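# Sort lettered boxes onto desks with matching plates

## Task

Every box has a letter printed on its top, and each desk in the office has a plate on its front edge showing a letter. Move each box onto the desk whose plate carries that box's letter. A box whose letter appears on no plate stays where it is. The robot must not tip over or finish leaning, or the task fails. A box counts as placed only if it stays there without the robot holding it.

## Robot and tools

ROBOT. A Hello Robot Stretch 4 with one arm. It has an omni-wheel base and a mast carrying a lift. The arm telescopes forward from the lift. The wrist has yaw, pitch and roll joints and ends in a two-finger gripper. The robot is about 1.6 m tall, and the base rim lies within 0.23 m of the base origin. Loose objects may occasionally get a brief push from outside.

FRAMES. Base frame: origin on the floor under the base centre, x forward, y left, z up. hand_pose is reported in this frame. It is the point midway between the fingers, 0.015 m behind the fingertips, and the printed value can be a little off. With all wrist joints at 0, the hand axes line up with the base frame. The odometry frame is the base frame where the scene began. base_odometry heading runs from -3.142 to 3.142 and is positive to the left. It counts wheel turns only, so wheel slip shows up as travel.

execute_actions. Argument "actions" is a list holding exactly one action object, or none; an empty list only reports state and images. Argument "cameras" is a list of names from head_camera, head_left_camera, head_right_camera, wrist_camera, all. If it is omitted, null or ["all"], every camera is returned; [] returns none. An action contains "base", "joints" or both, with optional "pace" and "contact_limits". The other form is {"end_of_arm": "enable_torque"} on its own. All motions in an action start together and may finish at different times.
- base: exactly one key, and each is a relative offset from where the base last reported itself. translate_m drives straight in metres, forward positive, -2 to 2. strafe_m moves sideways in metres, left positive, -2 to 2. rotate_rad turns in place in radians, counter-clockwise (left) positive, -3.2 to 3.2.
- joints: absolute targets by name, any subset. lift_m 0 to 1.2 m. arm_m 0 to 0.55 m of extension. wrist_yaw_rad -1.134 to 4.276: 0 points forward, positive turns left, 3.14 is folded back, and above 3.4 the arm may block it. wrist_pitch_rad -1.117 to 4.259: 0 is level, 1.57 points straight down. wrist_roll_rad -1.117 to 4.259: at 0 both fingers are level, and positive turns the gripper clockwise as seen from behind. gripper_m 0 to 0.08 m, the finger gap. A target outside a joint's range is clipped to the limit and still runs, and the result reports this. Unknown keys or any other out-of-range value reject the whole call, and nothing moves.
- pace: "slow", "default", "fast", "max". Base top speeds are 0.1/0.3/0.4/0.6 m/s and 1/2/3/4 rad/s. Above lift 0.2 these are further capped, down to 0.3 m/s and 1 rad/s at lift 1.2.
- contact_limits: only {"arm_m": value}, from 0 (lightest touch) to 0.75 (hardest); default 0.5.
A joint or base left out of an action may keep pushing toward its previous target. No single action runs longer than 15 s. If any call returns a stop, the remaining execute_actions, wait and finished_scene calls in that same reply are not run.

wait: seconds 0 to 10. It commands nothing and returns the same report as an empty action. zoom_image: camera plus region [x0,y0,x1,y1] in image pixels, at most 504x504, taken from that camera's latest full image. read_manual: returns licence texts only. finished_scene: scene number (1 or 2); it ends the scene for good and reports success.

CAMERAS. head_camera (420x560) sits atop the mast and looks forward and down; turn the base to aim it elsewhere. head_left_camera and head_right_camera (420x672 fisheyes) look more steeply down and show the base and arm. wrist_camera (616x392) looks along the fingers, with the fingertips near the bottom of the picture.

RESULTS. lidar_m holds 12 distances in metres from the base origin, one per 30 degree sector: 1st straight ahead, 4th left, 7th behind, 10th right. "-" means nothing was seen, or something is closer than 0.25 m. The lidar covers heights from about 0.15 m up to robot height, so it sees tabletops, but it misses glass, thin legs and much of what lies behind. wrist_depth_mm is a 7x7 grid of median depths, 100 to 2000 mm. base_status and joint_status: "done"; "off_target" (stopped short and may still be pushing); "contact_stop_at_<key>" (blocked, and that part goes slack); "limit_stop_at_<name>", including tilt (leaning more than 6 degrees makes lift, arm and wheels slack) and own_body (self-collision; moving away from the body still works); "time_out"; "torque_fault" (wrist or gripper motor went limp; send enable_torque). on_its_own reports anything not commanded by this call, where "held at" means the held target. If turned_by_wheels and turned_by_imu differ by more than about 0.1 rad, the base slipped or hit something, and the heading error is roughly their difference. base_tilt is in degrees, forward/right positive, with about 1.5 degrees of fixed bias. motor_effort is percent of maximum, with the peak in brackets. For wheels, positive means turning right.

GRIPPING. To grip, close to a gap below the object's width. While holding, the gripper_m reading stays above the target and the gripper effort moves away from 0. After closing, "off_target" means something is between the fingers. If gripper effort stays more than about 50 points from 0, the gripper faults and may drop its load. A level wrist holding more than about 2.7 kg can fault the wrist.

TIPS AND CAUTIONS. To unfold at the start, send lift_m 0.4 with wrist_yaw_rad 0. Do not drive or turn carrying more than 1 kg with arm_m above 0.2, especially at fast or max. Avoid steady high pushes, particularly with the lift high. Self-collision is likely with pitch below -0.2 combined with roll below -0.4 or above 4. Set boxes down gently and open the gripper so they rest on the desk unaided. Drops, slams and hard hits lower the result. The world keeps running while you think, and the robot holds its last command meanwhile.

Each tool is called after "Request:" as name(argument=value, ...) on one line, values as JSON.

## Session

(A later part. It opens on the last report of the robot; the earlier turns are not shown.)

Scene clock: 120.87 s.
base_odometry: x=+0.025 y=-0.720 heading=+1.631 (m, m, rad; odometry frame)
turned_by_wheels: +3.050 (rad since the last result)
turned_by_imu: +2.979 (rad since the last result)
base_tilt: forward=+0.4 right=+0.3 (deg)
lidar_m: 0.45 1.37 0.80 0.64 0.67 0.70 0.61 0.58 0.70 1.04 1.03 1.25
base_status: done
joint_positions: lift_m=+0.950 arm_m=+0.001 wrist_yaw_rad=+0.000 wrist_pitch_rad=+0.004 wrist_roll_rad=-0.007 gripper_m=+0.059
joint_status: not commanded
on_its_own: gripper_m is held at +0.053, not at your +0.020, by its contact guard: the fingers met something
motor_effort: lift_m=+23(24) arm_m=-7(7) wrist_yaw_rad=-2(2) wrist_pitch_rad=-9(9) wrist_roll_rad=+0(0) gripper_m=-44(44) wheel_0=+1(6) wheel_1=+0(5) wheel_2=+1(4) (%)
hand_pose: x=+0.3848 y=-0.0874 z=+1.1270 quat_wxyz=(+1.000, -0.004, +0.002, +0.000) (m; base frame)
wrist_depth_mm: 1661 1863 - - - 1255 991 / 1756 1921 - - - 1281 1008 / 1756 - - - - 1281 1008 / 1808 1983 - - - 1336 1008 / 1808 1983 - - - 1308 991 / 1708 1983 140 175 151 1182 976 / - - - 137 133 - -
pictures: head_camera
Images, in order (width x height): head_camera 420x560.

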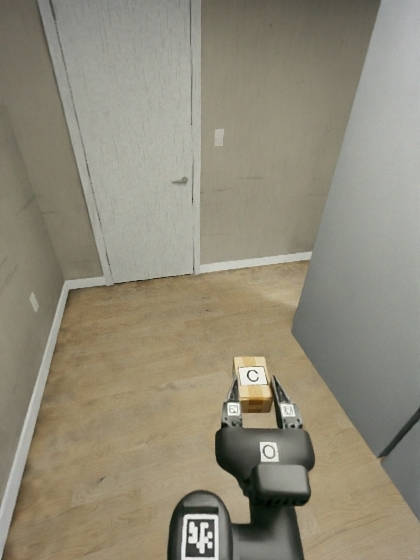

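Request:
execute_actions(actions=[{"base":{"translate_m":1.8}}], cameras=[])

Request:
execute_actions(actions=[{"base":{"rotate_rad":-1.56}}], cameras=["head_camera"])

Scene clock: 130.90 s.
base_odometry: x=-0.083 y=+1.077 heading=+1.631 (m, m, rad; odometry frame)
turned_by_wheels: +0.000 (rad since the last result)
turned_by_imu: -0.009 (rad since the last result)
base_tilt: forward=+0.4 right=+0.3 (deg)
lidar_m: 0.44 0.53 0.69 1.15 1.13 1.30 2.36 1.19 0.64 0.70 1.28 0.73
base_status: done
joint_positions: lift_m=+0.950 arm_m=+0.001 wrist_yaw_rad=+0.000 wrist_pitch_rad=+0.004 wrist_roll_rad=-0.007 gripper_m=+0.059
joint_status: not commanded
on_its_own: gripper_m is held at +0.053, not at your +0.020, by its contact guard: the fingers met something
motor_effort: lift_m=+24(24) arm_m=-6(7) wrist_yaw_rad=-1(2) wrist_pitch_rad=-9(11) wrist_roll_rad=+0(0) gripper_m=-45(43) wheel_0=+1(5) wheel_1=+0(4) wheel_2=+0(8) (%)
hand_pose: x=+0.3847 y=-0.0874 z=+1.1270 quat_wxyz=(+1.000, -0.004, +0.002, +0.000) (m; base frame)
wrist_depth_mm: 343 345 397 418 442 469 500 / 343 349 399 418 442 473 500 / 345 351 404 415 449 480 504 / 345 355 402 424 449 484 512 / 349 355 407 430 452 484 517 / 353 355 140 175 151 484 521 / - - - 137 133 - -
pictures: none
No camera images: the call's "cameras" was empty. Leave "cameras" out to get every camera's image.

Scene clock: 133.07 s.
base_odometry: x=-0.083 y=+1.077 heading=+0.071 (m, m, rad; odometry frame)
turned_by_wheels: -1.560 (rad since the last result)
turned_by_imu: -1.525 (rad since the last result)
base_tilt: forward=+0.4 right=+0.3 (deg)
lidar_m: 0.42 1.22 0.70 0.57 0.55 0.71 1.15 1.12 1.29 2.34 1.12 0.67
base_status: done
joint_positions: lift_m=+0.950 arm_m=+0.001 wrist_yaw_rad=+0.000 wrist_pitch_rad=+0.004 wrist_roll_rad=-0.007 gripper_m=+0.059
joint_status: not commanded
on_its_own: gripper_m is held at +0.053, not at your +0.020, by its contact guard: the fingers met something
motor_effort: lift_m=+24(24) arm_m=-6(7) wrist_yaw_rad=-1(0) wrist_pitch_rad=-10(12) wrist_roll_rad=+0(0) gripper_m=-44(42) wheel_0=+1(5) wheel_1=+1(6) wheel_2=-1(4) (%)
hand_pose: x=+0.3847 y=-0.0874 z=+1.1270 quat_wxyz=(+1.000, -0.004, +0.002, +0.000) (m; base frame)
wrist_depth_mm: 1576 - - - 445 424 445 / 1576 - - - 452 430 452 / 1576 - - - 452 430 452 / 1576 - - - 452 433 452 / 1576 - - - 455 436 462 / 1537 - 140 175 150 436 462 / - - - 137 134 - -
pictures: head_camera
Images, in order (width x height): head_camera 420x560.

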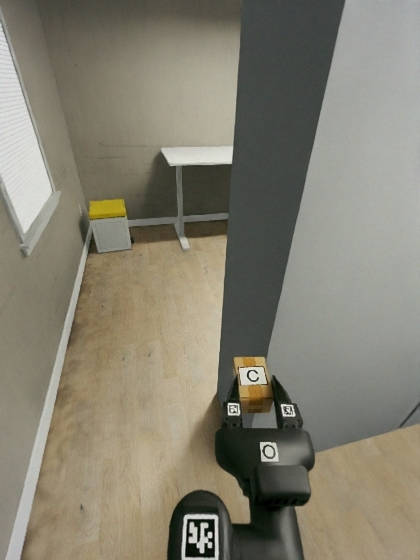

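Request:
execute_actions(actions=[{"base":{"strafe_m":0.2}}], cameras=[])

Request:
execute_actions(actions=[{"base":{"translate_m":1.4}}], cameras=["head_camera","wrist_camera"])

Scene clock: 138.27 s.
base_odometry: x=-0.098 y=+1.276 heading=+0.071 (m, m, rad; odometry frame)
turned_by_wheels: +0.000 (rad since the last result)
turned_by_imu: -0.001 (rad since the last result)
base_tilt: forward=+0.4 right=+0.3 (deg)
lidar_m: 0.43 0.85 0.49 0.38 0.36 0.46 0.85 1.17 1.42 2.47 1.05 0.76
base_status: done
joint_positions: lift_m=+0.950 arm_m=+0.001 wrist_yaw_rad=+0.000 wrist_pitch_rad=+0.004 wrist_roll_rad=-0.007 gripper_m=+0.059
joint_status: not commanded
on_its_own: gripper_m is held at +0.053, not at your +0.020, by its contact guard: the fingers met something
motor_effort: lift_m=+24(23) arm_m=-7(7) wrist_yaw_rad=-1(1) wrist_pitch_rad=-8(9) wrist_roll_rad=+0(0) gripper_m=-44(46) wheel_0=+0(8) wheel_1=-2(9) wheel_2=-1(1) (%)
hand_pose: x=+0.3847 y=-0.0874 z=+1.1270 quat_wxyz=(+1.000, -0.004, +0.002, +0.000) (m; base frame)
wrist_depth_mm: 1160 - - - - 569 452 / 1160 - - - - 574 449 / 1160 - - - - 580 445 / 1182 - - - - 580 445 / 1182 - - - - 574 442 / 1182 1863 140 175 151 521 436 / - - - 137 134 - -
pictures: none
No camera images: the call's "cameras" was empty. Leave "cameras" out to get every camera's image.

Scene clock: 144.40 s.
base_odometry: x=+1.299 y=+1.376 heading=+0.071 (m, m, rad; odometry frame)
turned_by_wheels: +0.000 (rad since the last result)
turned_by_imu: -0.006 (rad since the last result)
base_tilt: forward=+0.4 right=+0.3 (deg)
lidar_m: 0.45 1.50 0.83 0.74 0.76 0.88 1.52 0.37 0.41 0.74 2.18 1.63
base_status: done
joint_positions: lift_m=+0.950 arm_m=+0.001 wrist_yaw_rad=+0.000 wrist_pitch_rad=+0.004 wrist_roll_rad=-0.007 gripper_m=+0.059
joint_status: not commanded
on_its_own: gripper_m is held at +0.053, not at your +0.020, by its contact guard: the fingers met something
motor_effort: lift_m=+23(23) arm_m=-6(7) wrist_yaw_rad=-1(2) wrist_pitch_rad=-11(10) wrist_roll_rad=+0(0) gripper_m=-43(43) wheel_0=+0(5) wheel_1=+0(6) wheel_2=+2(10) (%)
hand_pose: x=+0.3847 y=-0.0874 z=+1.1270 quat_wxyz=(+1.000, -0.004, +0.002, +0.000) (m; base frame)
wrist_depth_mm: 1708 1756 1983 - - - - / 1708 1808 1921 - - - - / 1756 1863 1921 - - - - / 1808 1863 1921 - - - - / 1808 1863 1921 1808 1808 1808 - / 1808 1863 140 175 151 - - / - - - 137 134 - -
pictures: head_camera, wrist_camera
Images, in order (width x height): head_camera 420x560, wrist_camera 616x392.

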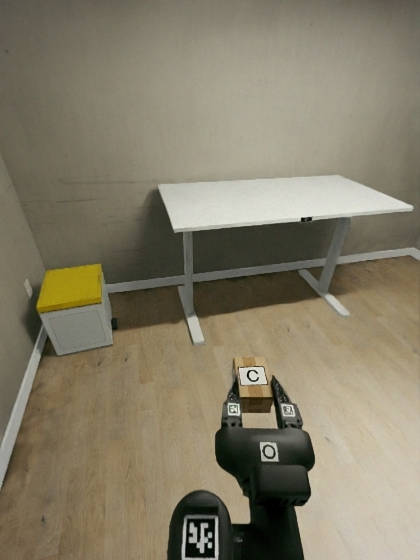

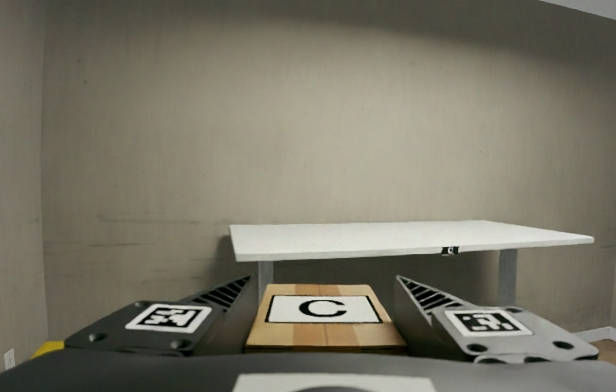

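Request:
execute_actions(actions=[{"base":{"rotate_rad":-0.4},"joints":{"lift_m":1.1}}], cameras=[])

Request:
execute_actions(actions=[{"base":{"translate_m":0.85}}], cameras=["head_camera","wrist_camera"])

Scene clock: 148.27 s.
base_odometry: x=+1.299 y=+1.376 heading=-0.329 (m, m, rad; odometry frame)
turned_by_wheels: -0.400 (rad since the last result)
turned_by_imu: -0.393 (rad since the last result)
base_tilt: forward=+0.4 right=+0.3 (deg)
lidar_m: 0.44 1.40 1.18 0.81 0.75 0.77 0.98 2.04 0.41 0.45 0.95 2.23
base_status: done
joint_positions: lift_m=+1.100 arm_m=+0.001 wrist_yaw_rad=+0.000 wrist_pitch_rad=+0.004 wrist_roll_rad=-0.007 gripper_m=+0.059
joint_status: all done
on_its_own: gripper_m is held at +0.053, not at your +0.020, by its contact guard: the fingers met something
motor_effort: lift_m=+24(26) arm_m=-7(7) wrist_yaw_rad=-1(1) wrist_pitch_rad=-10(7) wrist_roll_rad=+0(0) gripper_m=-46(44) wheel_0=+0(5) wheel_1=-1(5) wheel_2=-1(6) (%)
hand_pose: x=+0.3847 y=-0.0874 z=+1.2770 quat_wxyz=(+1.000, -0.004, +0.002, +0.000) (m; base frame)
wrist_depth_mm: 1708 1808 - - - - - / 1618 1863 - - - - - / 1661 1921 - - - - - / 1661 1863 - - - - - / 1708 1863 1983 - - - - / 1618 1160 140 175 150 - - / - - - 137 134 - -
pictures: none
No camera images: the call's "cameras" was empty. Leave "cameras" out to get every camera's image.

Scene clock: 152.57 s.
base_odometry: x=+2.103 y=+1.101 heading=-0.329 (m, m, rad; odometry frame)
turned_by_wheels: +0.000 (rad since the last result)
turned_by_imu: -0.004 (rad since the last result)
base_tilt: forward=+0.4 right=+0.3 (deg)
lidar_m: 0.77 0.72 0.74 1.21 1.22 1.25 1.62 1.02 1.03 1.34 1.67 1.21
base_status: done
joint_positions: lift_m=+1.100 arm_m=+0.001 wrist_yaw_rad=+0.000 wrist_pitch_rad=+0.004 wrist_roll_rad=-0.007 gripper_m=+0.059
joint_status: not commanded
on_its_own: gripper_m is held at +0.053, not at your +0.020, by its contact guard: the fingers met something
motor_effort: lift_m=+24(24) arm_m=-6(7) wrist_yaw_rad=-2(1) wrist_pitch_rad=-12(9) wrist_roll_rad=+0(0) gripper_m=-43(42) wheel_0=+0(6) wheel_1=+0(5) wheel_2=+2(9) (%)
hand_pose: x=+0.3847 y=-0.0874 z=+1.2770 quat_wxyz=(+1.000, -0.004, +0.002, +0.000) (m; base frame)
wrist_depth_mm: 1138 1255 1430 1708 - - - / 1138 1255 1430 1708 - - 1921 / 1138 1281 1499 1756 - - 1921 / 1160 1281 1499 1708 - - 1921 / 1182 1281 1499 1756 - - 1983 / 1042 1182 140 175 151 - 1921 / - - - 137 134 - -
pictures: head_camera, wrist_camera
Images, in order (width x height): head_camera 420x560, wrist_camera 616x392.

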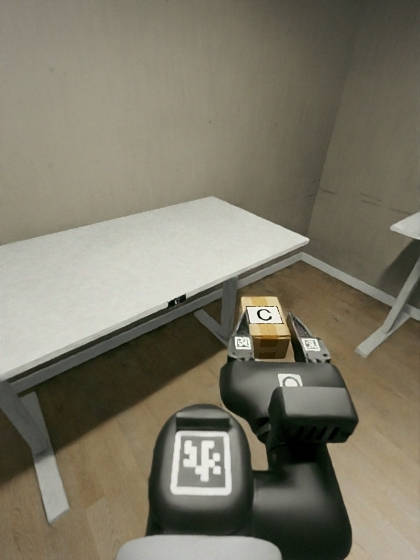

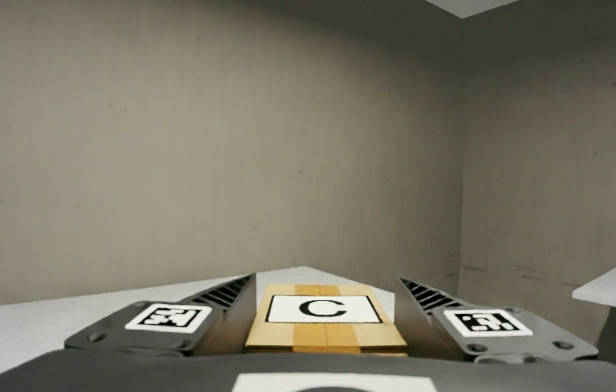

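Request:
execute_actions(actions=[{"base":{"rotate_rad":0.55},"joints":{"lift_m":0.9}}], cameras=["head_camera","wrist_camera"])

Scene clock: 156.17 s.
base_odometry: x=+2.103 y=+1.101 heading=+0.221 (m, m, rad; odometry frame)
turned_by_wheels: +0.550 (rad since the last result)
turned_by_imu: +0.536 (rad since the last result)
base_tilt: forward=+0.4 right=+0.3 (deg)
lidar_m: 0.45 0.72 1.20 1.23 1.26 1.67 1.02 1.04 1.33 1.66 1.18 0.79
base_status: done
joint_positions: lift_m=+0.900 arm_m=+0.001 wrist_yaw_rad=+0.000 wrist_pitch_rad=+0.004 wrist_roll_rad=-0.007 gripper_m=+0.059
joint_status: all done
on_its_own: gripper_m is held at +0.053, not at your +0.020, by its contact guard: the fingers met something
motor_effort: lift_m=+14(23) arm_m=-6(6) wrist_yaw_rad=-1(0) wrist_pitch_rad=-11(13) wrist_roll_rad=-1(0) gripper_m=-44(44) wheel_0=+0(5) wheel_1=+0(4) wheel_2=+1(2) (%)
hand_pose: x=+0.3847 y=-0.0874 z=+1.0778 quat_wxyz=(+1.000, -0.004, +0.002, +0.000) (m; base frame)
wrist_depth_mm: 1229 1229 1281 1281 1308 1366 1366 / 1229 1255 1255 1281 1308 1336 1336 / 1229 1281 1281 1308 1336 1366 1397 / 1229 1255 1308 1308 1366 1366 1397 / 1281 904 931 946 991 946 960 / 535 559 140 175 151 580 597 / - - - 137 134 - -
pictures: head_camera, wrist_camera
Images, in order (width x height): head_camera 420x560, wrist_camera 616x392.

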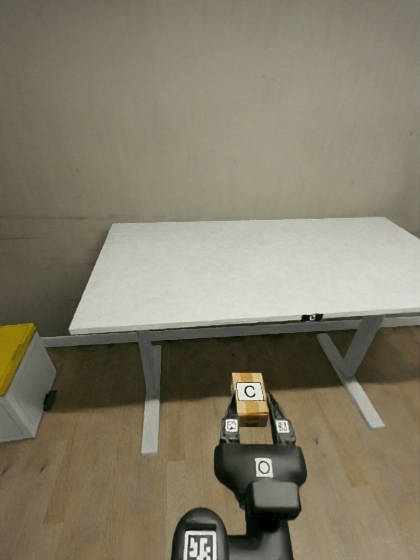

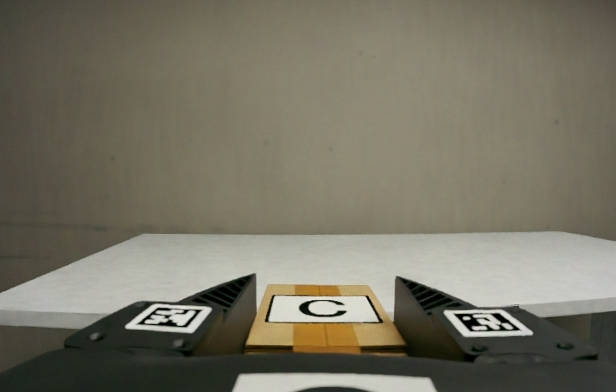

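Request:
execute_actions(actions=[{"joints":{"arm_m":0.48}}], cameras=[])

Request:
execute_actions(actions=[{"joints":{"lift_m":0.82},"pace":"slow"}], cameras=["wrist_camera"])

Scene clock: 161.43 s.
base_odometry: x=+2.103 y=+1.101 heading=+0.221 (m, m, rad; odometry frame)
turned_by_wheels: +0.000 (rad since the last result)
turned_by_imu: -0.002 (rad since the last result)
base_tilt: forward=+0.4 right=+0.3 (deg)
lidar_m: 0.70 0.70 1.20 1.24 1.28 1.67 1.02 1.03 1.35 1.69 1.18 0.77
base_status: not commanded
joint_positions: lift_m=+0.900 arm_m=+0.479 wrist_yaw_rad=+0.000 wrist_pitch_rad=+0.004 wrist_roll_rad=-0.007 gripper_m=+0.059
joint_status: all done
on_its_own: gripper_m is held at +0.053, not at your +0.020, by its contact guard: the fingers met something
motor_effort: lift_m=+14(14) arm_m=+6(12) wrist_yaw_rad=-2(2) wrist_pitch_rad=-11(10) wrist_roll_rad=+0(1) gripper_m=-43(44) wheel_0=+0(0) wheel_1=+0(0) wheel_2=+0(1) (%)
hand_pose: x=+0.8624 y=-0.0874 z=+1.0778 quat_wxyz=(+1.000, -0.004, +0.002, +0.000) (m; base frame)
wrist_depth_mm: 778 798 809 809 842 854 866 / 788 798 820 831 854 854 866 / 798 809 820 831 854 866 878 / 798 820 831 854 842 866 891 / 798 820 831 854 854 878 878 / 484 549 140 175 150 564 554 / - - - 137 133 - -
pictures: none
No camera images: the call's "cameras" was empty. Leave "cameras" out to get every camera's image.

Scene clock: 162.97 s.
base_odometry: x=+2.103 y=+1.101 heading=+0.221 (m, m, rad; odometry frame)
turned_by_wheels: +0.000 (rad since the last result)
turned_by_imu: -0.001 (rad since the last result)
base_tilt: forward=+0.4 right=+0.3 (deg)
lidar_m: 0.72 0.73 1.20 1.24 1.27 1.68 1.02 1.04 1.33 1.68 1.21 0.78
base_status: not commanded
joint_positions: lift_m=+0.821 arm_m=+0.479 wrist_yaw_rad=-0.001 wrist_pitch_rad=-0.011 wrist_roll_rad=-0.008 gripper_m=+0.059
joint_status: all done
on_its_own: gripper_m is held at +0.053, not at your +0.020, by its contact guard: the fingers met something; wrist_pitch_rad is at rest, and its effort (+32) is outside its rest range (-23 to +23)
motor_effort: lift_m=+7(14) arm_m=+6(6) wrist_yaw_rad=-1(0) wrist_pitch_rad=+32(35) wrist_roll_rad=+2(2) gripper_m=-45(46) wheel_0=+0(0) wheel_1=+0(0) wheel_2=+0(0) (%)
hand_pose: x=+0.8624 y=-0.0875 z=+1.0014 quat_wxyz=(+1.000, -0.004, -0.005, +0.000) (m; base frame)
wrist_depth_mm: 788 809 820 831 854 866 891 / 778 809 820 842 854 866 866 / 798 809 820 842 866 866 878 / 798 809 831 842 854 866 878 / 574 597 621 647 647 654 647 / 304 349 140 176 150 368 364 / - - - 136 133 - -
pictures: wrist_camera
Images, in order (width x height): wrist_camera 616x392.

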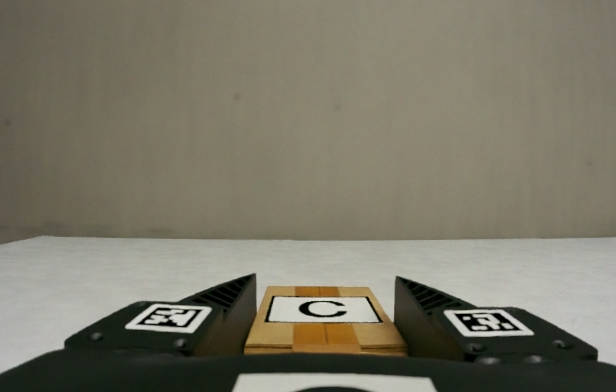

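Touching down. Release and withdraw.

Request:
execute_actions(actions=[{"joints":{"gripper_m":0.08,"lift_m":0.83}}], cameras=[])

Request:
execute_actions(actions=[{"joints":{"arm_m":0.0}}], cameras=["head_camera"])

Scene clock: 166.73 s.
base_odometry: x=+2.103 y=+1.101 heading=+0.221 (m, m, rad; odometry frame)
turned_by_wheels: +0.000 (rad since the last result)
turned_by_imu: -0.002 (rad since the last result)
base_tilt: forward=+0.5 right=+0.3 (deg)
lidar_m: 0.72 0.73 1.18 1.23 1.26 1.66 1.03 1.05 1.35 1.68 1.16 0.79
base_status: not commanded
joint_positions: lift_m=+0.830 arm_m=+0.479 wrist_yaw_rad=+0.000 wrist_pitch_rad=+0.002 wrist_roll_rad=-0.008 gripper_m=+0.080
joint_status: all done
motor_effort: lift_m=+23(21) arm_m=+6(6) wrist_yaw_rad=-1(0) wrist_pitch_rad=-5(33) wrist_roll_rad=+2(3) gripper_m=+0(42) wheel_0=+0(0) wheel_1=+0(0) wheel_2=+0(0) (%)
hand_pose: x=+0.8624 y=-0.0874 z=+1.0073 quat_wxyz=(+1.000, -0.004, +0.001, +0.000) (m; base frame)
wrist_depth_mm: 788 798 809 831 842 854 866 / 788 809 820 842 854 866 878 / 788 809 820 842 866 878 878 / 798 820 820 831 854 866 904 / 525 549 569 580 585 574 574 / 319 332 145 171 172 132 - / - - 132 135 135 - -
pictures: none
No camera images: the call's "cameras" was empty. Leave "cameras" out to get every camera's image.

Scene clock: 169.23 s.
base_odometry: x=+2.103 y=+1.101 heading=+0.221 (m, m, rad; odometry frame)
turned_by_wheels: +0.000 (rad since the last result)
turned_by_imu: -0.001 (rad since the last result)
base_tilt: forward=+0.4 right=+0.3 (deg)
lidar_m: 0.71 0.73 1.22 1.21 1.24 1.68 1.01 1.04 1.36 1.66 1.19 0.78
base_status: not commanded
joint_positions: lift_m=+0.830 arm_m=+0.001 wrist_yaw_rad=+0.000 wrist_pitch_rad=+0.003 wrist_roll_rad=-0.007 gripper_m=+0.080
joint_status: all done
motor_effort: lift_m=+23(23) arm_m=-7(7) wrist_yaw_rad=+0(2) wrist_pitch_rad=-8(8) wrist_roll_rad=+1(1) gripper_m=+1(0) wheel_0=+0(0) wheel_1=+0(0) wheel_2=+0(0) (%)
hand_pose: x=+0.3847 y=-0.0874 z=+1.0072 quat_wxyz=(+1.000, -0.004, +0.001, +0.000) (m; base frame)
wrist_depth_mm: 1229 1229 1281 1281 1336 1308 1366 / 1281 1255 1255 1308 1281 1336 1366 / 1229 1255 1281 1281 1308 1336 1397 / 1229 1281 1281 1308 1336 1366 1397 / 539 559 585 591 597 591 691 / 1281 820 145 1336 1336 133 1430 / - - 141 1308 1366 - -
pictures: head_camera
Images, in order (width x height): head_camera 420x560.

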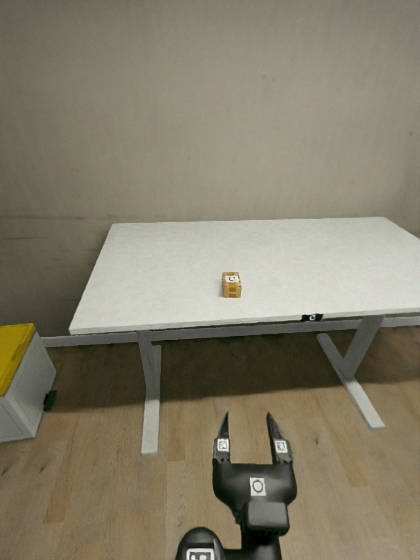

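Request:
execute_actions(actions=[{"base":{"rotate_rad":2.55}}], cameras=[])

Request:
execute_actions(actions=[{"base":{"translate_m":0.8}}], cameras=[])

Request:
execute_actions(actions=[{"base":{"rotate_rad":0.46}}], cameras=["head_camera"])

Scene clock: 174.37 s.
base_odometry: x=+2.103 y=+1.101 heading=+2.771 (m, m, rad; odometry frame)
turned_by_wheels: +2.550 (rad since the last result)
turned_by_imu: +2.489 (rad since the last result)
base_tilt: forward=+0.4 right=+0.2 (deg)
lidar_m: 1.58 1.01 1.04 1.27 1.69 1.35 0.82 0.71 0.73 1.19 1.22 1.23
base_status: done
joint_positions: lift_m=+0.830 arm_m=+0.001 wrist_yaw_rad=+0.000 wrist_pitch_rad=+0.003 wrist_roll_rad=-0.007 gripper_m=+0.080
joint_status: not commanded
motor_effort: lift_m=+23(23) arm_m=-7(7) wrist_yaw_rad=-2(2) wrist_pitch_rad=-4(6) wrist_roll_rad=+1(1) gripper_m=+0(0) wheel_0=+0(6) wheel_1=+0(6) wheel_2=+0(8) (%)
hand_pose: x=+0.3848 y=-0.0874 z=+1.0073 quat_wxyz=(+1.000, -0.004, +0.001, +0.000) (m; base frame)
wrist_depth_mm: 798 - - 1661 1281 1060 891 / 946 - - 1708 1308 1060 891 / 1078 - - 1661 1308 1060 891 / 904 - - 1756 1308 1060 904 / 960 - - 1708 1308 1060 891 / 1078 - 145 1756 1308 132 891 / - - 141 1808 1336 - -
pictures: none
No camera images: the call's "cameras" was empty. Leave "cameras" out to get every camera's image.

Scene clock: 178.53 s.
base_odometry: x=+1.358 y=+1.391 heading=+2.771 (m, m, rad; odometry frame)
turned_by_wheels: +0.000 (rad since the last result)
turned_by_imu: -0.005 (rad since the last result)
base_tilt: forward=+0.4 right=+0.3 (deg)
lidar_m: 0.92 1.66 0.46 0.52 0.99 2.24 1.49 1.35 1.36 0.80 0.73 0.76
base_status: done
joint_positions: lift_m=+0.830 arm_m=+0.001 wrist_yaw_rad=+0.000 wrist_pitch_rad=+0.003 wrist_roll_rad=-0.007 gripper_m=+0.080
joint_status: not commanded
motor_effort: lift_m=+23(23) arm_m=-6(7) wrist_yaw_rad=-2(1) wrist_pitch_rad=-7(7) wrist_roll_rad=+1(1) gripper_m=+1(0) wheel_0=-1(4) wheel_1=-1(5) wheel_2=+0(6) (%)
hand_pose: x=+0.3847 y=-0.0874 z=+1.0073 quat_wxyz=(+1.000, -0.004, +0.001, +0.000) (m; base frame)
wrist_depth_mm: - - 1229 866 661 539 469 / - - 1205 854 668 544 466 / - - 1205 866 676 539 469 / - - 1229 878 676 549 473 / - - 1255 878 676 549 469 / - 1808 145 878 668 132 466 / - - 140 891 676 - -
pictures: none
No camera images: the call's "cameras" was empty. Leave "cameras" out to get every camera's image.

Scene clock: 179.77 s.
base_odometry: x=+1.358 y=+1.391 heading=-3.052 (m, m, rad; odometry frame)
turned_by_wheels: +0.460 (rad since the last result)
turned_by_imu: +0.449 (rad since the last result)
base_tilt: forward=+0.4 right=+0.3 (deg)
lidar_m: 1.56 0.44 0.49 0.88 2.20 1.56 1.55 1.52 0.86 0.74 0.74 0.89
base_status: done
joint_positions: lift_m=+0.830 arm_m=+0.001 wrist_yaw_rad=+0.000 wrist_pitch_rad=+0.003 wrist_roll_rad=-0.007 gripper_m=+0.080
joint_status: not commanded
motor_effort: lift_m=+23(23) arm_m=-6(6) wrist_yaw_rad=-2(1) wrist_pitch_rad=-6(8) wrist_roll_rad=+1(1) gripper_m=+0(0) wheel_0=-1(5) wheel_1=+0(4) wheel_2=+1(6) (%)
hand_pose: x=+0.3847 y=-0.0874 z=+1.0073 quat_wxyz=(+1.000, -0.004, +0.001, +0.000) (m; base frame)
wrist_depth_mm: - - - - 1308 904 683 / - - - - 1336 904 699 / - - - - 1366 904 699 / - - - - 1308 904 699 / - - - - 1308 904 699 / - - 145 - 1308 132 676 / - - 141 - 1281 - -
pictures: head_camera
Images, in order (width x height): head_camera 420x560.

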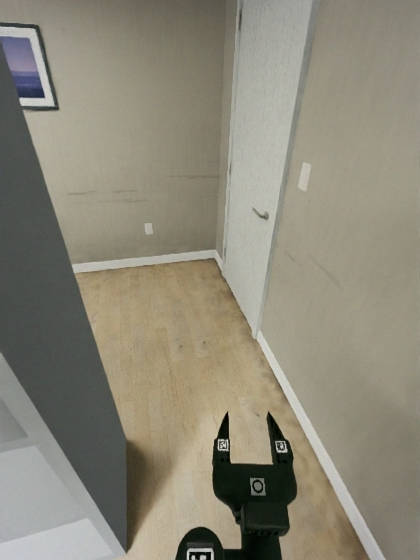

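Similar to last time.

Request:
execute_actions(actions=[{"base":{"translate_m":1.4}}], cameras=[])

Request:
execute_actions(actions=[{"base":{"rotate_rad":1.9}}], cameras=["head_camera"])

Scene clock: 188.03 s.
base_odometry: x=-0.037 y=+1.266 heading=-3.052 (m, m, rad; odometry frame)
turned_by_wheels: +0.000 (rad since the last result)
turned_by_imu: -0.007 (rad since the last result)
base_tilt: forward=+0.4 right=+0.3 (deg)
lidar_m: 0.82 1.26 1.48 2.56 0.96 0.70 2.86 0.82 0.46 0.40 0.36 0.41
base_status: done
joint_positions: lift_m=+0.830 arm_m=+0.001 wrist_yaw_rad=+0.000 wrist_pitch_rad=+0.003 wrist_roll_rad=-0.007 gripper_m=+0.080
joint_status: not commanded
motor_effort: lift_m=+23(22) arm_m=-7(7) wrist_yaw_rad=-1(2) wrist_pitch_rad=-7(6) wrist_roll_rad=+1(1) gripper_m=-1(0) wheel_0=+1(5) wheel_1=+1(4) wheel_2=+0(8) (%)
hand_pose: x=+0.3847 y=-0.0874 z=+1.0073 quat_wxyz=(+1.000, -0.004, +0.001, +0.000) (m; base frame)
wrist_depth_mm: 917 960 991 1042 559 364 287 / 917 960 1025 1060 564 368 290 / 931 960 991 1060 564 370 293 / 946 976 1042 1078 569 370 293 / 946 960 1042 1060 564 370 290 / 946 960 145 1098 564 132 - / - - 140 1078 559 - -
pictures: none
No camera images: the call's "cameras" was empty. Leave "cameras" out to get every camera's image.

Scene clock: 190.27 s.
base_odometry: x=-0.037 y=+1.266 heading=-1.152 (m, m, rad; odometry frame)
turned_by_wheels: +1.900 (rad since the last result)
turned_by_imu: +1.855 (rad since the last result)
base_tilt: forward=+0.4 right=+0.3 (deg)
lidar_m: 1.45 0.71 0.83 1.27 0.54 0.40 0.38 0.39 0.60 1.25 1.34 1.93
base_status: done
joint_positions: lift_m=+0.830 arm_m=+0.001 wrist_yaw_rad=+0.000 wrist_pitch_rad=+0.003 wrist_roll_rad=-0.007 gripper_m=+0.080
joint_status: not commanded
motor_effort: lift_m=+22(22) arm_m=-7(7) wrist_yaw_rad=-2(3) wrist_pitch_rad=-8(7) wrist_roll_rad=+1(1) gripper_m=+1(1) wheel_0=+0(7) wheel_1=-1(6) wheel_2=+0(3) (%)
hand_pose: x=+0.3848 y=-0.0874 z=+1.0073 quat_wxyz=(+1.000, -0.004, +0.001, +0.000) (m; base frame)
wrist_depth_mm: 647 917 1576 - - - - / 661 917 1618 - - - 1983 / 661 917 1618 - - - 1983 / 661 946 1661 - - - 1921 / 676 946 1618 - - - 1983 / 668 778 145 - - 132 1921 / - - 141 - - - -
pictures: head_camera
Images, in order (width x height): head_camera 420x560.

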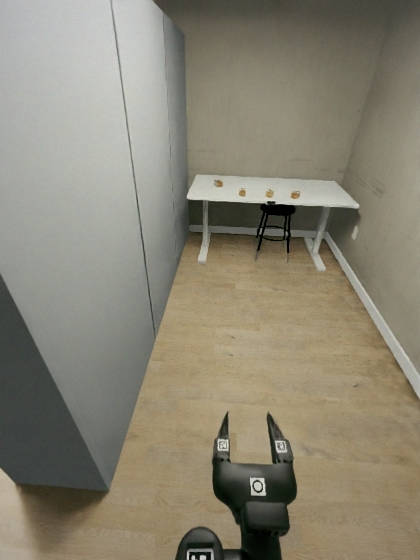

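Request:
execute_actions(actions=[{"base":{"rotate_rad":-0.2}}], cameras=[])

Request:
execute_actions(actions=[{"base":{"translate_m":1.5},"joints":{"lift_m":1.2,"wrist_pitch_rad":0.9}}], cameras=["head_camera","wrist_camera"])

Scene clock: 194.03 s.
base_odometry: x=-0.037 y=+1.266 heading=-1.352 (m, m, rad; odometry frame)
turned_by_wheels: -0.200 (rad since the last result)
turned_by_imu: -0.197 (rad since the last result)
base_tilt: forward=+0.5 right=+0.3 (deg)
lidar_m: 2.55 0.75 0.72 2.75 0.69 0.45 0.39 0.37 0.50 1.08 1.28 1.54
base_status: done
joint_positions: lift_m=+0.830 arm_m=+0.001 wrist_yaw_rad=+0.000 wrist_pitch_rad=+0.003 wrist_roll_rad=-0.007 gripper_m=+0.080
joint_status: not commanded
motor_effort: lift_m=+23(23) arm_m=-7(6) wrist_yaw_rad=-1(1) wrist_pitch_rad=-7(6) wrist_roll_rad=+1(1) gripper_m=+0(1) wheel_0=-1(4) wheel_1=-1(4) wheel_2=+0(4) (%)
hand_pose: x=+0.3847 y=-0.0874 z=+1.0073 quat_wxyz=(+1.000, -0.004, +0.001, +0.000) (m; base frame)
wrist_depth_mm: 946 1499 - - - 1921 1430 / 960 1537 - - - 1983 1430 / 976 1537 - - - 1983 1397 / 960 1537 - - - 1983 1430 / 976 1576 - - - 1921 1397 / 960 1205 145 - - 132 1397 / - - 140 - - - -
pictures: none
No camera images: the call's "cameras" was empty. Leave "cameras" out to get every camera's image.

Scene clock: 200.53 s.
base_odometry: x=+0.288 y=-0.199 heading=-1.352 (m, m, rad; odometry frame)
turned_by_wheels: +0.000 (rad since the last result)
turned_by_imu: -0.007 (rad since the last result)
base_tilt: forward=+0.4 right=+0.3 (deg)
lidar_m: 1.04 1.08 0.71 0.65 0.67 0.85 1.86 1.79 1.15 1.04 1.06 1.13
base_status: done
joint_positions: lift_m=+1.200 arm_m=+0.001 wrist_yaw_rad=+0.000 wrist_pitch_rad=+0.902 wrist_roll_rad=-0.007 gripper_m=+0.080
joint_status: all done
motor_effort: lift_m=+23(22) arm_m=-6(6) wrist_yaw_rad=-2(1) wrist_pitch_rad=-4(3) wrist_roll_rad=+1(1) gripper_m=+1(2) wheel_0=+1(5) wheel_1=+0(6) wheel_2=+2(11) (%)
hand_pose: x=+0.3039 y=-0.0874 z=+1.2110 quat_wxyz=(+0.900, -0.003, +0.436, +0.002) (m; base frame)
wrist_depth_mm: 1255 1182 1182 1160 1160 1182 1160 / 1098 1042 1042 1042 1078 1060 1138 / 1160 1708 1921 1863 1808 1708 1281 / 1205 1618 1708 1708 1708 1661 1281 / 1182 1537 1576 1499 1499 1464 1281 / 1118 1366 145 1336 1308 132 1281 / - - 141 1308 1281 - -
pictures: head_camera, wrist_camera
Images, in order (width x height): head_camera 420x560, wrist_camera 616x392.

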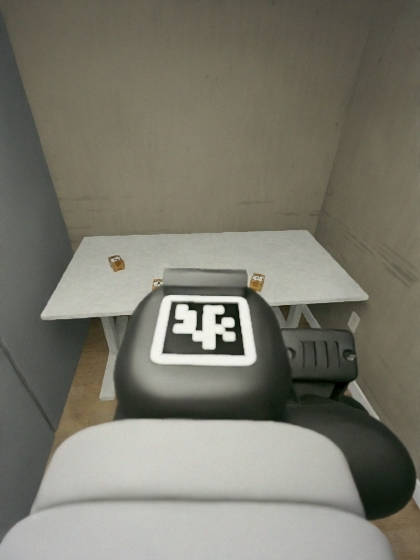

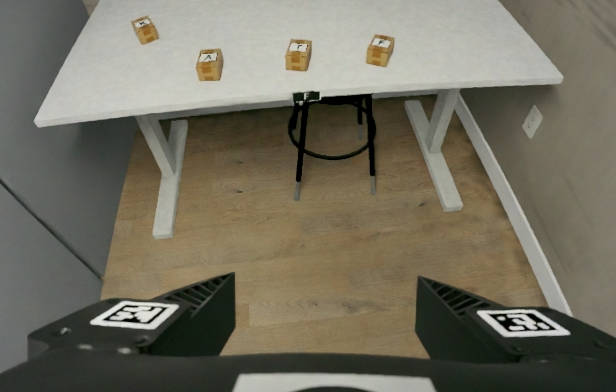

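Request:
execute_actions(actions=[{"base":{"rotate_rad":0.3},"joints":{"lift_m":0.62,"wrist_pitch_rad":0.0}}], cameras=[])

Request:
execute_actions(actions=[{"base":{"translate_m":0.5}}], cameras=["head_camera","wrist_camera"])

Scene clock: 207.13 s.
base_odometry: x=+0.288 y=-0.199 heading=-1.052 (m, m, rad; odometry frame)
turned_by_wheels: +0.300 (rad since the last result)
turned_by_imu: +0.291 (rad since the last result)
base_tilt: forward=+0.4 right=+0.3 (deg)
lidar_m: 1.04 0.82 0.65 0.64 0.72 1.14 1.88 1.32 1.05 1.05 1.19 1.06
base_status: done
joint_positions: lift_m=+0.620 arm_m=+0.001 wrist_yaw_rad=+0.000 wrist_pitch_rad=+0.003 wrist_roll_rad=-0.007 gripper_m=+0.080
joint_status: all done
motor_effort: lift_m=+14(25) arm_m=-6(6) wrist_yaw_rad=+0(1) wrist_pitch_rad=-7(10) wrist_roll_rad=+1(1) gripper_m=+1(1) wheel_0=+0(3) wheel_1=+0(4) wheel_2=+0(3) (%)
hand_pose: x=+0.3847 y=-0.0874 z=+0.7979 quat_wxyz=(+1.000, -0.004, +0.002, +0.000) (m; base frame)
wrist_depth_mm: 809 1025 1661 1618 1537 1464 1366 / 809 1060 1661 1618 1537 1464 1430 / 809 1078 1618 1661 1537 1499 1464 / 809 1078 1661 1661 1576 1499 1430 / 820 1042 1281 1025 1042 1042 1042 / 820 931 145 1661 1576 133 1464 / - - 141 1661 1576 - -
pictures: none
No camera images: the call's "cameras" was empty. Leave "cameras" out to get every camera's image.

Scene clock: 210.30 s.
base_odometry: x=+0.536 y=-0.633 heading=-1.052 (m, m, rad; odometry frame)
turned_by_wheels: +0.000 (rad since the last result)
turned_by_imu: -0.003 (rad since the last result)
base_tilt: forward=+0.4 right=+0.3 (deg)
lidar_m: 0.56 0.65 0.57 0.57 0.64 1.02 2.38 1.41 1.14 1.12 0.69 0.55
base_status: done
joint_positions: lift_m=+0.620 arm_m=+0.001 wrist_yaw_rad=+0.000 wrist_pitch_rad=+0.003 wrist_roll_rad=-0.007 gripper_m=+0.080
joint_status: not commanded
motor_effort: lift_m=+14(14) arm_m=-6(6) wrist_yaw_rad=-1(1) wrist_pitch_rad=-9(8) wrist_roll_rad=+1(1) gripper_m=+0(0) wheel_0=+1(5) wheel_1=+1(4) wheel_2=+0(10) (%)
hand_pose: x=+0.3847 y=-0.0874 z=+0.7979 quat_wxyz=(+1.000, -0.004, +0.002, +0.000) (m; base frame)
wrist_depth_mm: 699 931 1182 1138 1078 1025 991 / 707 946 1160 1118 1060 1042 991 / 715 960 1205 1160 1098 1042 1025 / 723 960 1205 1118 1118 1042 1008 / 661 654 676 699 699 707 554 / 397 407 145 389 355 132 - / - - 141 329 314 - -
pictures: head_camera, wrist_camera
Images, in order (width x height): head_camera 420x560, wrist_camera 616x392.

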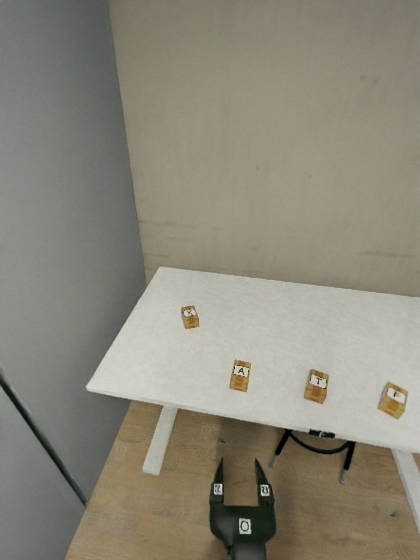

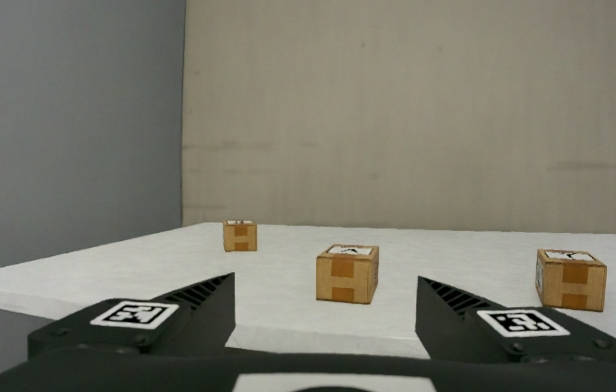

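Request:
execute_actions(actions=[{"base":{"strafe_m":0.14},"joints":{"arm_m":0.25}}], cameras=["wrist_camera"])

Scene clock: 215.13 s.
base_odometry: x=+0.658 y=-0.563 heading=-1.052 (m, m, rad; odometry frame)
turned_by_wheels: +0.000 (rad since the last result)
turned_by_imu: -0.001 (rad since the last result)
base_tilt: forward=+0.4 right=+0.3 (deg)
lidar_m: 0.57 0.55 0.44 0.43 0.50 0.78 2.31 1.58 1.28 1.25 0.72 0.59
base_status: done
joint_positions: lift_m=+0.620 arm_m=+0.249 wrist_yaw_rad=+0.000 wrist_pitch_rad=+0.003 wrist_roll_rad=-0.007 gripper_m=+0.080
joint_status: all done
motor_effort: lift_m=+14(14) arm_m=+7(6) wrist_yaw_rad=-2(1) wrist_pitch_rad=-6(7) wrist_roll_rad=+1(1) gripper_m=+2(0) wheel_0=+1(9) wheel_1=-2(6) wheel_2=-1(2) (%)
hand_pose: x=+0.6324 y=-0.0874 z=+0.7980 quat_wxyz=(+1.000, -0.004, +0.001, +0.000) (m; base frame)
wrist_depth_mm: 504 668 960 917 854 820 798 / 512 676 931 904 878 831 798 / 512 683 931 904 878 842 820 / 517 691 976 917 878 842 809 / 521 627 668 500 691 683 676 / 382 397 145 382 351 132 407 / - - 140 300 278 - -
pictures: wrist_camera
Images, in order (width x height): wrist_camera 616x392.

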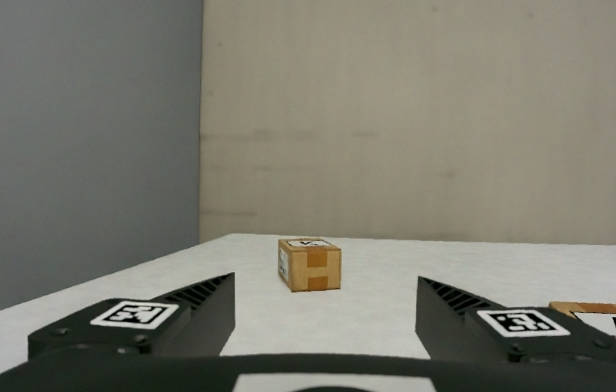

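Request:
execute_actions(actions=[{"base":{"strafe_m":0.012},"joints":{"arm_m":0.46,"lift_m":0.61}}], cameras=["wrist_camera"])

Scene clock: 218.87 s.
base_odometry: x=+0.668 y=-0.557 heading=-1.052 (m, m, rad; odometry frame)
turned_by_wheels: +0.000 (rad since the last result)
turned_by_imu: -0.001 (rad since the last result)
base_tilt: forward=+0.4 right=+0.3 (deg)
lidar_m: 0.63 0.53 0.41 0.41 0.48 0.76 2.35 1.57 1.28 1.28 0.75 0.61
base_status: done
joint_positions: lift_m=+0.610 arm_m=+0.459 wrist_yaw_rad=+0.000 wrist_pitch_rad=+0.003 wrist_roll_rad=-0.007 gripper_m=+0.080
joint_status: all done
motor_effort: lift_m=+14(16) arm_m=+7(9) wrist_yaw_rad=-1(1) wrist_pitch_rad=-7(7) wrist_roll_rad=+1(1) gripper_m=+1(0) wheel_0=+1(6) wheel_1=+0(5) wheel_2=-1(1) (%)
hand_pose: x=+0.8424 y=-0.0874 z=+0.7880 quat_wxyz=(+1.000, -0.004, +0.001, +0.000) (m; base frame)
wrist_depth_mm: 452 597 732 699 661 640 621 / 455 609 741 707 668 640 627 / 466 615 750 707 683 654 627 / 462 627 741 707 683 661 627 / 462 597 627 634 668 647 627 / 357 368 145 231 235 132 - / - - 141 231 245 - -
pictures: wrist_camera
Images, in order (width x height): wrist_camera 616x392.

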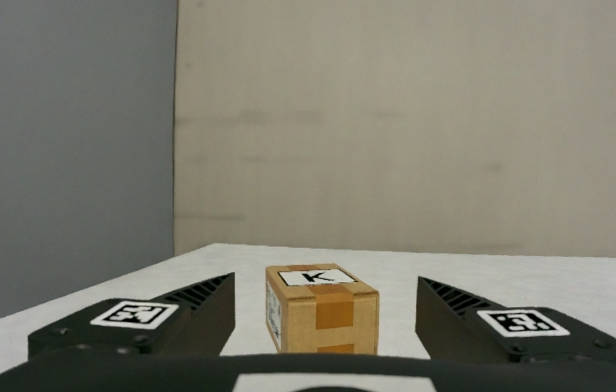

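Depth 0.23; need about 0.09 more.

Request:
execute_actions(actions=[{"joints":{"arm_m":0.55}}], cameras=[])

Request:
execute_actions(actions=[{"joints":{"gripper_m":0.02}}], cameras=["wrist_camera"])

Scene clock: 222.17 s.
base_odometry: x=+0.668 y=-0.557 heading=-1.052 (m, m, rad; odometry frame)
turned_by_wheels: +0.000 (rad since the last result)
turned_by_imu: -0.001 (rad since the last result)
base_tilt: forward=+0.4 right=+0.3 (deg)
lidar_m: 0.59 0.53 0.43 0.41 0.46 0.78 2.33 1.56 1.29 1.28 0.73 0.59
base_status: not commanded
joint_positions: lift_m=+0.610 arm_m=+0.547 wrist_yaw_rad=+0.000 wrist_pitch_rad=+0.003 wrist_roll_rad=-0.007 gripper_m=+0.080
joint_status: all done
joint sent to its limit — the command would take arm_m past its upper limit, so that joint was sent only as far as its limit.
motor_effort: lift_m=+14(14) arm_m=+7(14) wrist_yaw_rad=-1(1) wrist_pitch_rad=-5(6) wrist_roll_rad=+1(1) gripper_m=-1(0) wheel_0=+1(1) wheel_1=+1(0) wheel_2=-1(1) (%)
hand_pose: x=+0.9304 y=-0.0874 z=+0.7880 quat_wxyz=(+1.000, -0.004, +0.001, +0.000) (m; base frame)
wrist_depth_mm: 433 580 640 621 580 564 544 / 439 591 647 615 591 564 539 / 445 597 654 621 591 569 549 / 452 603 654 621 603 569 554 / 452 569 647 621 591 569 554 / 410 364 145 203 322 132 - / - - 140 159 151 - -
pictures: none
No camera images: the call's "cameras" was empty. Leave "cameras" out to get every camera's image.

Scene clock: 223.37 s.
base_odometry: x=+0.668 y=-0.557 heading=-1.052 (m, m, rad; odometry frame)
turned_by_wheels: +0.000 (rad since the last result)
turned_by_imu: +0.000 (rad since the last result)
base_tilt: forward=+0.4 right=+0.4 (deg)
lidar_m: 0.58 0.52 0.41 0.41 0.48 0.75 2.34 1.56 1.30 1.27 0.72 0.57
base_status: not commanded
joint_positions: lift_m=+0.610 arm_m=+0.547 wrist_yaw_rad=+0.000 wrist_pitch_rad=+0.003 wrist_roll_rad=-0.007 gripper_m=+0.020
joint_status: all done
motor_effort: lift_m=+14(14) arm_m=+7(7) wrist_yaw_rad=-1(1) wrist_pitch_rad=-4(6) wrist_roll_rad=+1(1) gripper_m=-1(1) wheel_0=+1(1) wheel_1=+1(0) wheel_2=-1(1) (%)
hand_pose: x=+0.9304 y=-0.0874 z=+0.7880 quat_wxyz=(+1.000, -0.004, +0.001, +0.000) (m; base frame)
wrist_depth_mm: 436 585 640 615 585 559 539 / 442 585 647 621 591 559 544 / 442 597 654 627 597 569 544 / 449 609 647 627 597 569 549 / 449 574 647 621 591 574 554 / 325 336 379 179 133 349 342 / - - - - - - -
pictures: wrist_camera
Images, in order (width x height): wrist_camera 616x392.

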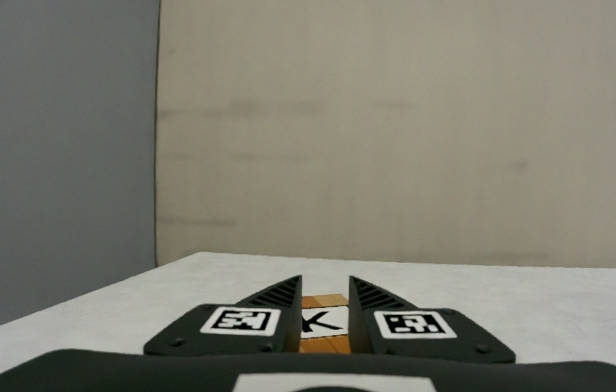

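Request:
execute_actions(actions=[{"joints":{"gripper_m":0.08}}], cameras=[])

Request:
execute_actions(actions=[{"joints":{"lift_m":0.575}}], cameras=[])

Request:
execute_actions(actions=[{"joints":{"gripper_m":0.02}}], cameras=["wrist_camera"])

Scene clock: 227.13 s.
base_odometry: x=+0.668 y=-0.557 heading=-1.052 (m, m, rad; odometry frame)
turned_by_wheels: +0.000 (rad since the last result)
turned_by_imu: -0.001 (rad since the last result)
base_tilt: forward=+0.5 right=+0.3 (deg)
lidar_m: 0.59 0.53 0.42 0.40 0.47 0.76 2.30 1.58 1.28 1.28 0.71 0.59
base_status: not commanded
joint_positions: lift_m=+0.610 arm_m=+0.547 wrist_yaw_rad=+0.000 wrist_pitch_rad=+0.003 wrist_roll_rad=-0.007 gripper_m=+0.080
joint_status: all done
motor_effort: lift_m=+14(14) arm_m=+7(7) wrist_yaw_rad=-1(2) wrist_pitch_rad=-6(6) wrist_roll_rad=+1(1) gripper_m=+0(1) wheel_0=+1(1) wheel_1=+1(1) wheel_2=-1(1) (%)
hand_pose: x=+0.9304 y=-0.0874 z=+0.7880 quat_wxyz=(+1.000, -0.004, +0.001, +0.000) (m; base frame)
wrist_depth_mm: 439 585 640 615 585 564 539 / 439 591 647 615 585 574 544 / 445 603 647 621 597 569 549 / 452 597 647 621 603 574 554 / 449 574 647 621 597 574 549 / 413 364 145 203 322 132 - / - - 140 159 151 - -
pictures: none
No camera images: the call's "cameras" was empty. Leave "cameras" out to get every camera's image.

Scene clock: 228.10 s.
base_odometry: x=+0.668 y=-0.557 heading=-1.052 (m, m, rad; odometry frame)
turned_by_wheels: +0.000 (rad since the last result)
turned_by_imu: +0.000 (rad since the last result)
base_tilt: forward=+0.4 right=+0.3 (deg)
lidar_m: 0.58 0.55 0.42 0.42 0.47 0.75 2.35 1.58 1.31 1.28 0.72 0.58
base_status: not commanded
joint_positions: lift_m=+0.576 arm_m=+0.547 wrist_yaw_rad=+0.000 wrist_pitch_rad=+0.001 wrist_roll_rad=-0.007 gripper_m=+0.080
joint_status: all done
motor_effort: lift_m=+12(14) arm_m=+7(7) wrist_yaw_rad=-2(1) wrist_pitch_rad=+0(9) wrist_roll_rad=+1(1) gripper_m=+0(0) wheel_0=+1(1) wheel_1=+1(0) wheel_2=-1(1) (%)
hand_pose: x=+0.9304 y=-0.0874 z=+0.7536 quat_wxyz=(+1.000, -0.004, +0.000, +0.000) (m; base frame)
wrist_depth_mm: 439 585 647 621 591 559 544 / 439 597 647 615 591 574 544 / 449 597 654 615 603 564 549 / 445 609 654 627 603 569 549 / 433 449 455 195 473 469 466 / 255 266 145 135 143 133 - / - - 141 135 143 - -
pictures: none
No camera images: the call's "cameras" was empty. Leave "cameras" out to get every camera's image.

Scene clock: 229.03 s.
base_odometry: x=+0.668 y=-0.557 heading=-1.052 (m, m, rad; odometry frame)
turned_by_wheels: +0.000 (rad since the last result)
turned_by_imu: +0.000 (rad since the last result)
base_tilt: forward=+0.4 right=+0.4 (deg)
lidar_m: 0.59 0.54 0.43 0.40 0.47 0.76 2.36 1.57 1.29 1.29 0.72 0.58
base_status: not commanded
joint_positions: lift_m=+0.576 arm_m=+0.547 wrist_yaw_rad=+0.000 wrist_pitch_rad=+0.001 wrist_roll_rad=-0.007 gripper_m=+0.064
joint_status: gripper_m off_target (ended at +0.064, target +0.020)
on_its_own: gripper_m is held at +0.060, not at your +0.020, by its contact guard: the fingers met something
motor_effort: lift_m=+11(12) arm_m=+6(7) wrist_yaw_rad=-1(1) wrist_pitch_rad=+0(2) wrist_roll_rad=+0(1) gripper_m=-38(38) wheel_0=+1(1) wheel_1=+0(0) wheel_2=-1(1) (%)
hand_pose: x=+0.9304 y=-0.0874 z=+0.7537 quat_wxyz=(+1.000, -0.004, +0.000, +0.000) (m; base frame)
wrist_depth_mm: 439 585 634 615 591 564 539 / 442 585 647 621 591 564 549 / 445 603 647 627 597 569 549 / 449 609 661 627 597 574 554 / 430 452 455 195 477 473 466 / 238 271 133 138 143 277 274 / - - 131 137 143 - -
pictures: wrist_camera
Images, in order (width x height): wrist_camera 616x392.

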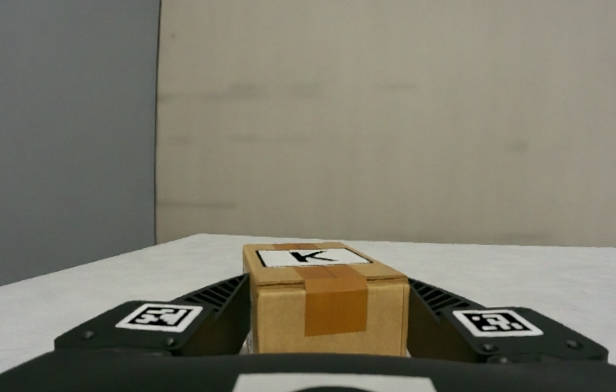

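Request:
execute_actions(actions=[{"joints":{"lift_m":0.95}}], cameras=[])

Request:
execute_actions(actions=[{"joints":{"arm_m":0.0}}], cameras=[])

Request:
execute_actions(actions=[{"base":{"translate_m":-0.4}}], cameras=[])

Request:
execute_actions(actions=[{"base":{"rotate_rad":-3.2}}], cameras=["head_camera"])

Scene clock: 237.40 s.
base_odometry: x=+0.668 y=-0.557 heading=-1.052 (m, m, rad; odometry frame)
turned_by_wheels: +0.000 (rad since the last result)
turned_by_imu: -0.002 (rad since the last result)
base_tilt: forward=+0.5 right=+0.3 (deg)
lidar_m: 0.58 0.54 0.43 0.40 0.49 0.76 2.34 1.61 1.29 1.28 0.73 0.59
base_status: not commanded
joint_positions: lift_m=+0.950 arm_m=+0.547 wrist_yaw_rad=+0.000 wrist_pitch_rad=+0.004 wrist_roll_rad=-0.007 gripper_m=+0.064
joint_status: all done
on_its_own: gripper_m is held at +0.060, not at your +0.020, by its contact guard: the fingers met something
motor_effort: lift_m=+24(23) arm_m=+6(7) wrist_yaw_rad=-1(1) wrist_pitch_rad=-8(10) wrist_roll_rad=+0(0) gripper_m=-38(39) wheel_0=+1(1) wheel_1=+0(0) wheel_2=-1(1) (%)
hand_pose: x=+0.9304 y=-0.0874 z=+1.1270 quat_wxyz=(+1.000, -0.004, +0.002, +0.000) (m; base frame)
wrist_depth_mm: 436 580 640 609 585 564 544 / 442 591 647 615 591 564 539 / 449 597 654 627 591 569 549 / 449 597 654 627 597 580 554 / 449 603 654 195 591 574 554 / 449 544 133 138 143 564 554 / - - 131 137 143 - -
pictures: none
No camera images: the call's "cameras" was empty. Leave "cameras" out to get every camera's image.

Scene clock: 240.07 s.
base_odometry: x=+0.668 y=-0.557 heading=-1.052 (m, m, rad; odometry frame)
turned_by_wheels: +0.000 (rad since the last result)
turned_by_imu: -0.001 (rad since the last result)
base_tilt: forward=+0.5 right=+0.4 (deg)
lidar_m: 0.44 0.55 0.42 0.42 0.46 0.75 2.30 1.58 1.30 1.28 0.73 0.59
base_status: not commanded
joint_positions: lift_m=+0.950 arm_m=+0.001 wrist_yaw_rad=+0.000 wrist_pitch_rad=+0.004 wrist_roll_rad=-0.007 gripper_m=+0.064
joint_status: all done
on_its_own: gripper_m is held at +0.060, not at your +0.020, by its contact guard: the fingers met something
motor_effort: lift_m=+24(24) arm_m=-7(6) wrist_yaw_rad=+0(2) wrist_pitch_rad=-10(10) wrist_roll_rad=+1(0) gripper_m=-38(38) wheel_0=+1(1) wheel_1=+0(0) wheel_2=-1(1) (%)
hand_pose: x=+0.3847 y=-0.0874 z=+1.1269 quat_wxyz=(+1.000, -0.004, +0.002, +0.000) (m; base frame)
wrist_depth_mm: 539 715 1118 1182 1098 1060 991 / 544 723 1138 1138 1118 1078 1025 / 544 732 1160 1138 1118 1042 1008 / 554 732 1138 1182 1138 1078 1042 / 554 741 1098 196 1118 1078 1042 / 549 654 133 138 144 1060 1042 / - - 131 137 143 - -
pictures: none
No camera images: the call's "cameras" was empty. Leave "cameras" out to get every camera's image.

Scene clock: 242.90 s.
base_odometry: x=+0.470 y=-0.210 heading=-1.052 (m, m, rad; odometry frame)
turned_by_wheels: +0.000 (rad since the last result)
turned_by_imu: +0.000 (rad since the last result)
base_tilt: forward=+0.4 right=+0.3 (deg)
lidar_m: 0.44 0.61 0.49 0.47 0.56 0.87 1.95 1.53 1.23 1.22 1.20 0.98
base_status: done
joint_positions: lift_m=+0.950 arm_m=+0.001 wrist_yaw_rad=+0.000 wrist_pitch_rad=+0.004 wrist_roll_rad=-0.007 gripper_m=+0.064
joint_status: not commanded
on_its_own: gripper_m is held at +0.060, not at your +0.020, by its contact guard: the fingers met something
motor_effort: lift_m=+24(24) arm_m=-7(7) wrist_yaw_rad=-1(2) wrist_pitch_rad=-9(10) wrist_roll_rad=+0(0) gripper_m=-39(38) wheel_0=+0(4) wheel_1=+0(6) wheel_2=+0(5) (%)
hand_pose: x=+0.3847 y=-0.0874 z=+1.1270 quat_wxyz=(+1.000, -0.004, +0.002, +0.000) (m; base frame)
wrist_depth_mm: 603 809 1281 1499 1464 1397 1336 / 603 820 1255 1576 1464 1430 1366 / 615 820 1281 1576 1537 1430 1397 / 621 831 1308 1537 1499 1430 1366 / 621 831 1229 196 1499 1430 1397 / 615 741 133 137 143 1430 1366 / - - 131 136 143 - -
pictures: none
No camera images: the call's "cameras" was empty. Leave "cameras" out to get every camera's image.

Scene clock: 246.00 s.
base_odometry: x=+0.470 y=-0.210 heading=+2.031 (m, m, rad; odometry frame)
turned_by_wheels: -3.200 (rad since the last result)
turned_by_imu: -3.128 (rad since the last result)
base_tilt: forward=+0.5 right=+0.3 (deg)
lidar_m: 0.42 1.56 1.23 1.22 1.25 0.98 0.97 0.64 0.47 0.48 0.52 0.82
base_status: done
joint_positions: lift_m=+0.950 arm_m=+0.001 wrist_yaw_rad=+0.000 wrist_pitch_rad=+0.004 wrist_roll_rad=-0.007 gripper_m=+0.064
joint_status: not commanded
on_its_own: gripper_m is held at +0.060, not at your +0.020, by its contact guard: the fingers met something
motor_effort: lift_m=+23(24) arm_m=-7(7) wrist_yaw_rad=-1(2) wrist_pitch_rad=-9(8) wrist_roll_rad=+0(0) gripper_m=-38(39) wheel_0=+0(6) wheel_1=-1(6) wheel_2=+0(7) (%)
hand_pose: x=+0.3847 y=-0.0874 z=+1.1270 quat_wxyz=(+1.000, -0.004, +0.002, +0.000) (m; base frame)
wrist_depth_mm: 1499 1808 1756 1708 1661 1576 1537 / 1499 1808 1808 1708 1661 1618 1576 / 1499 1808 1756 1708 1708 1618 1576 / 1537 1863 1808 1661 1661 1618 1576 / 1499 1863 1808 195 1661 1661 1576 / 1464 1863 133 138 143 1618 1661 / - - 131 137 143 - -
pictures: head_camera
Images, in order (width x height): head_camera 420x560.

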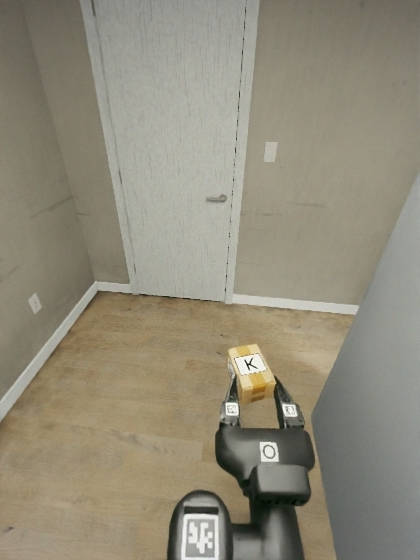

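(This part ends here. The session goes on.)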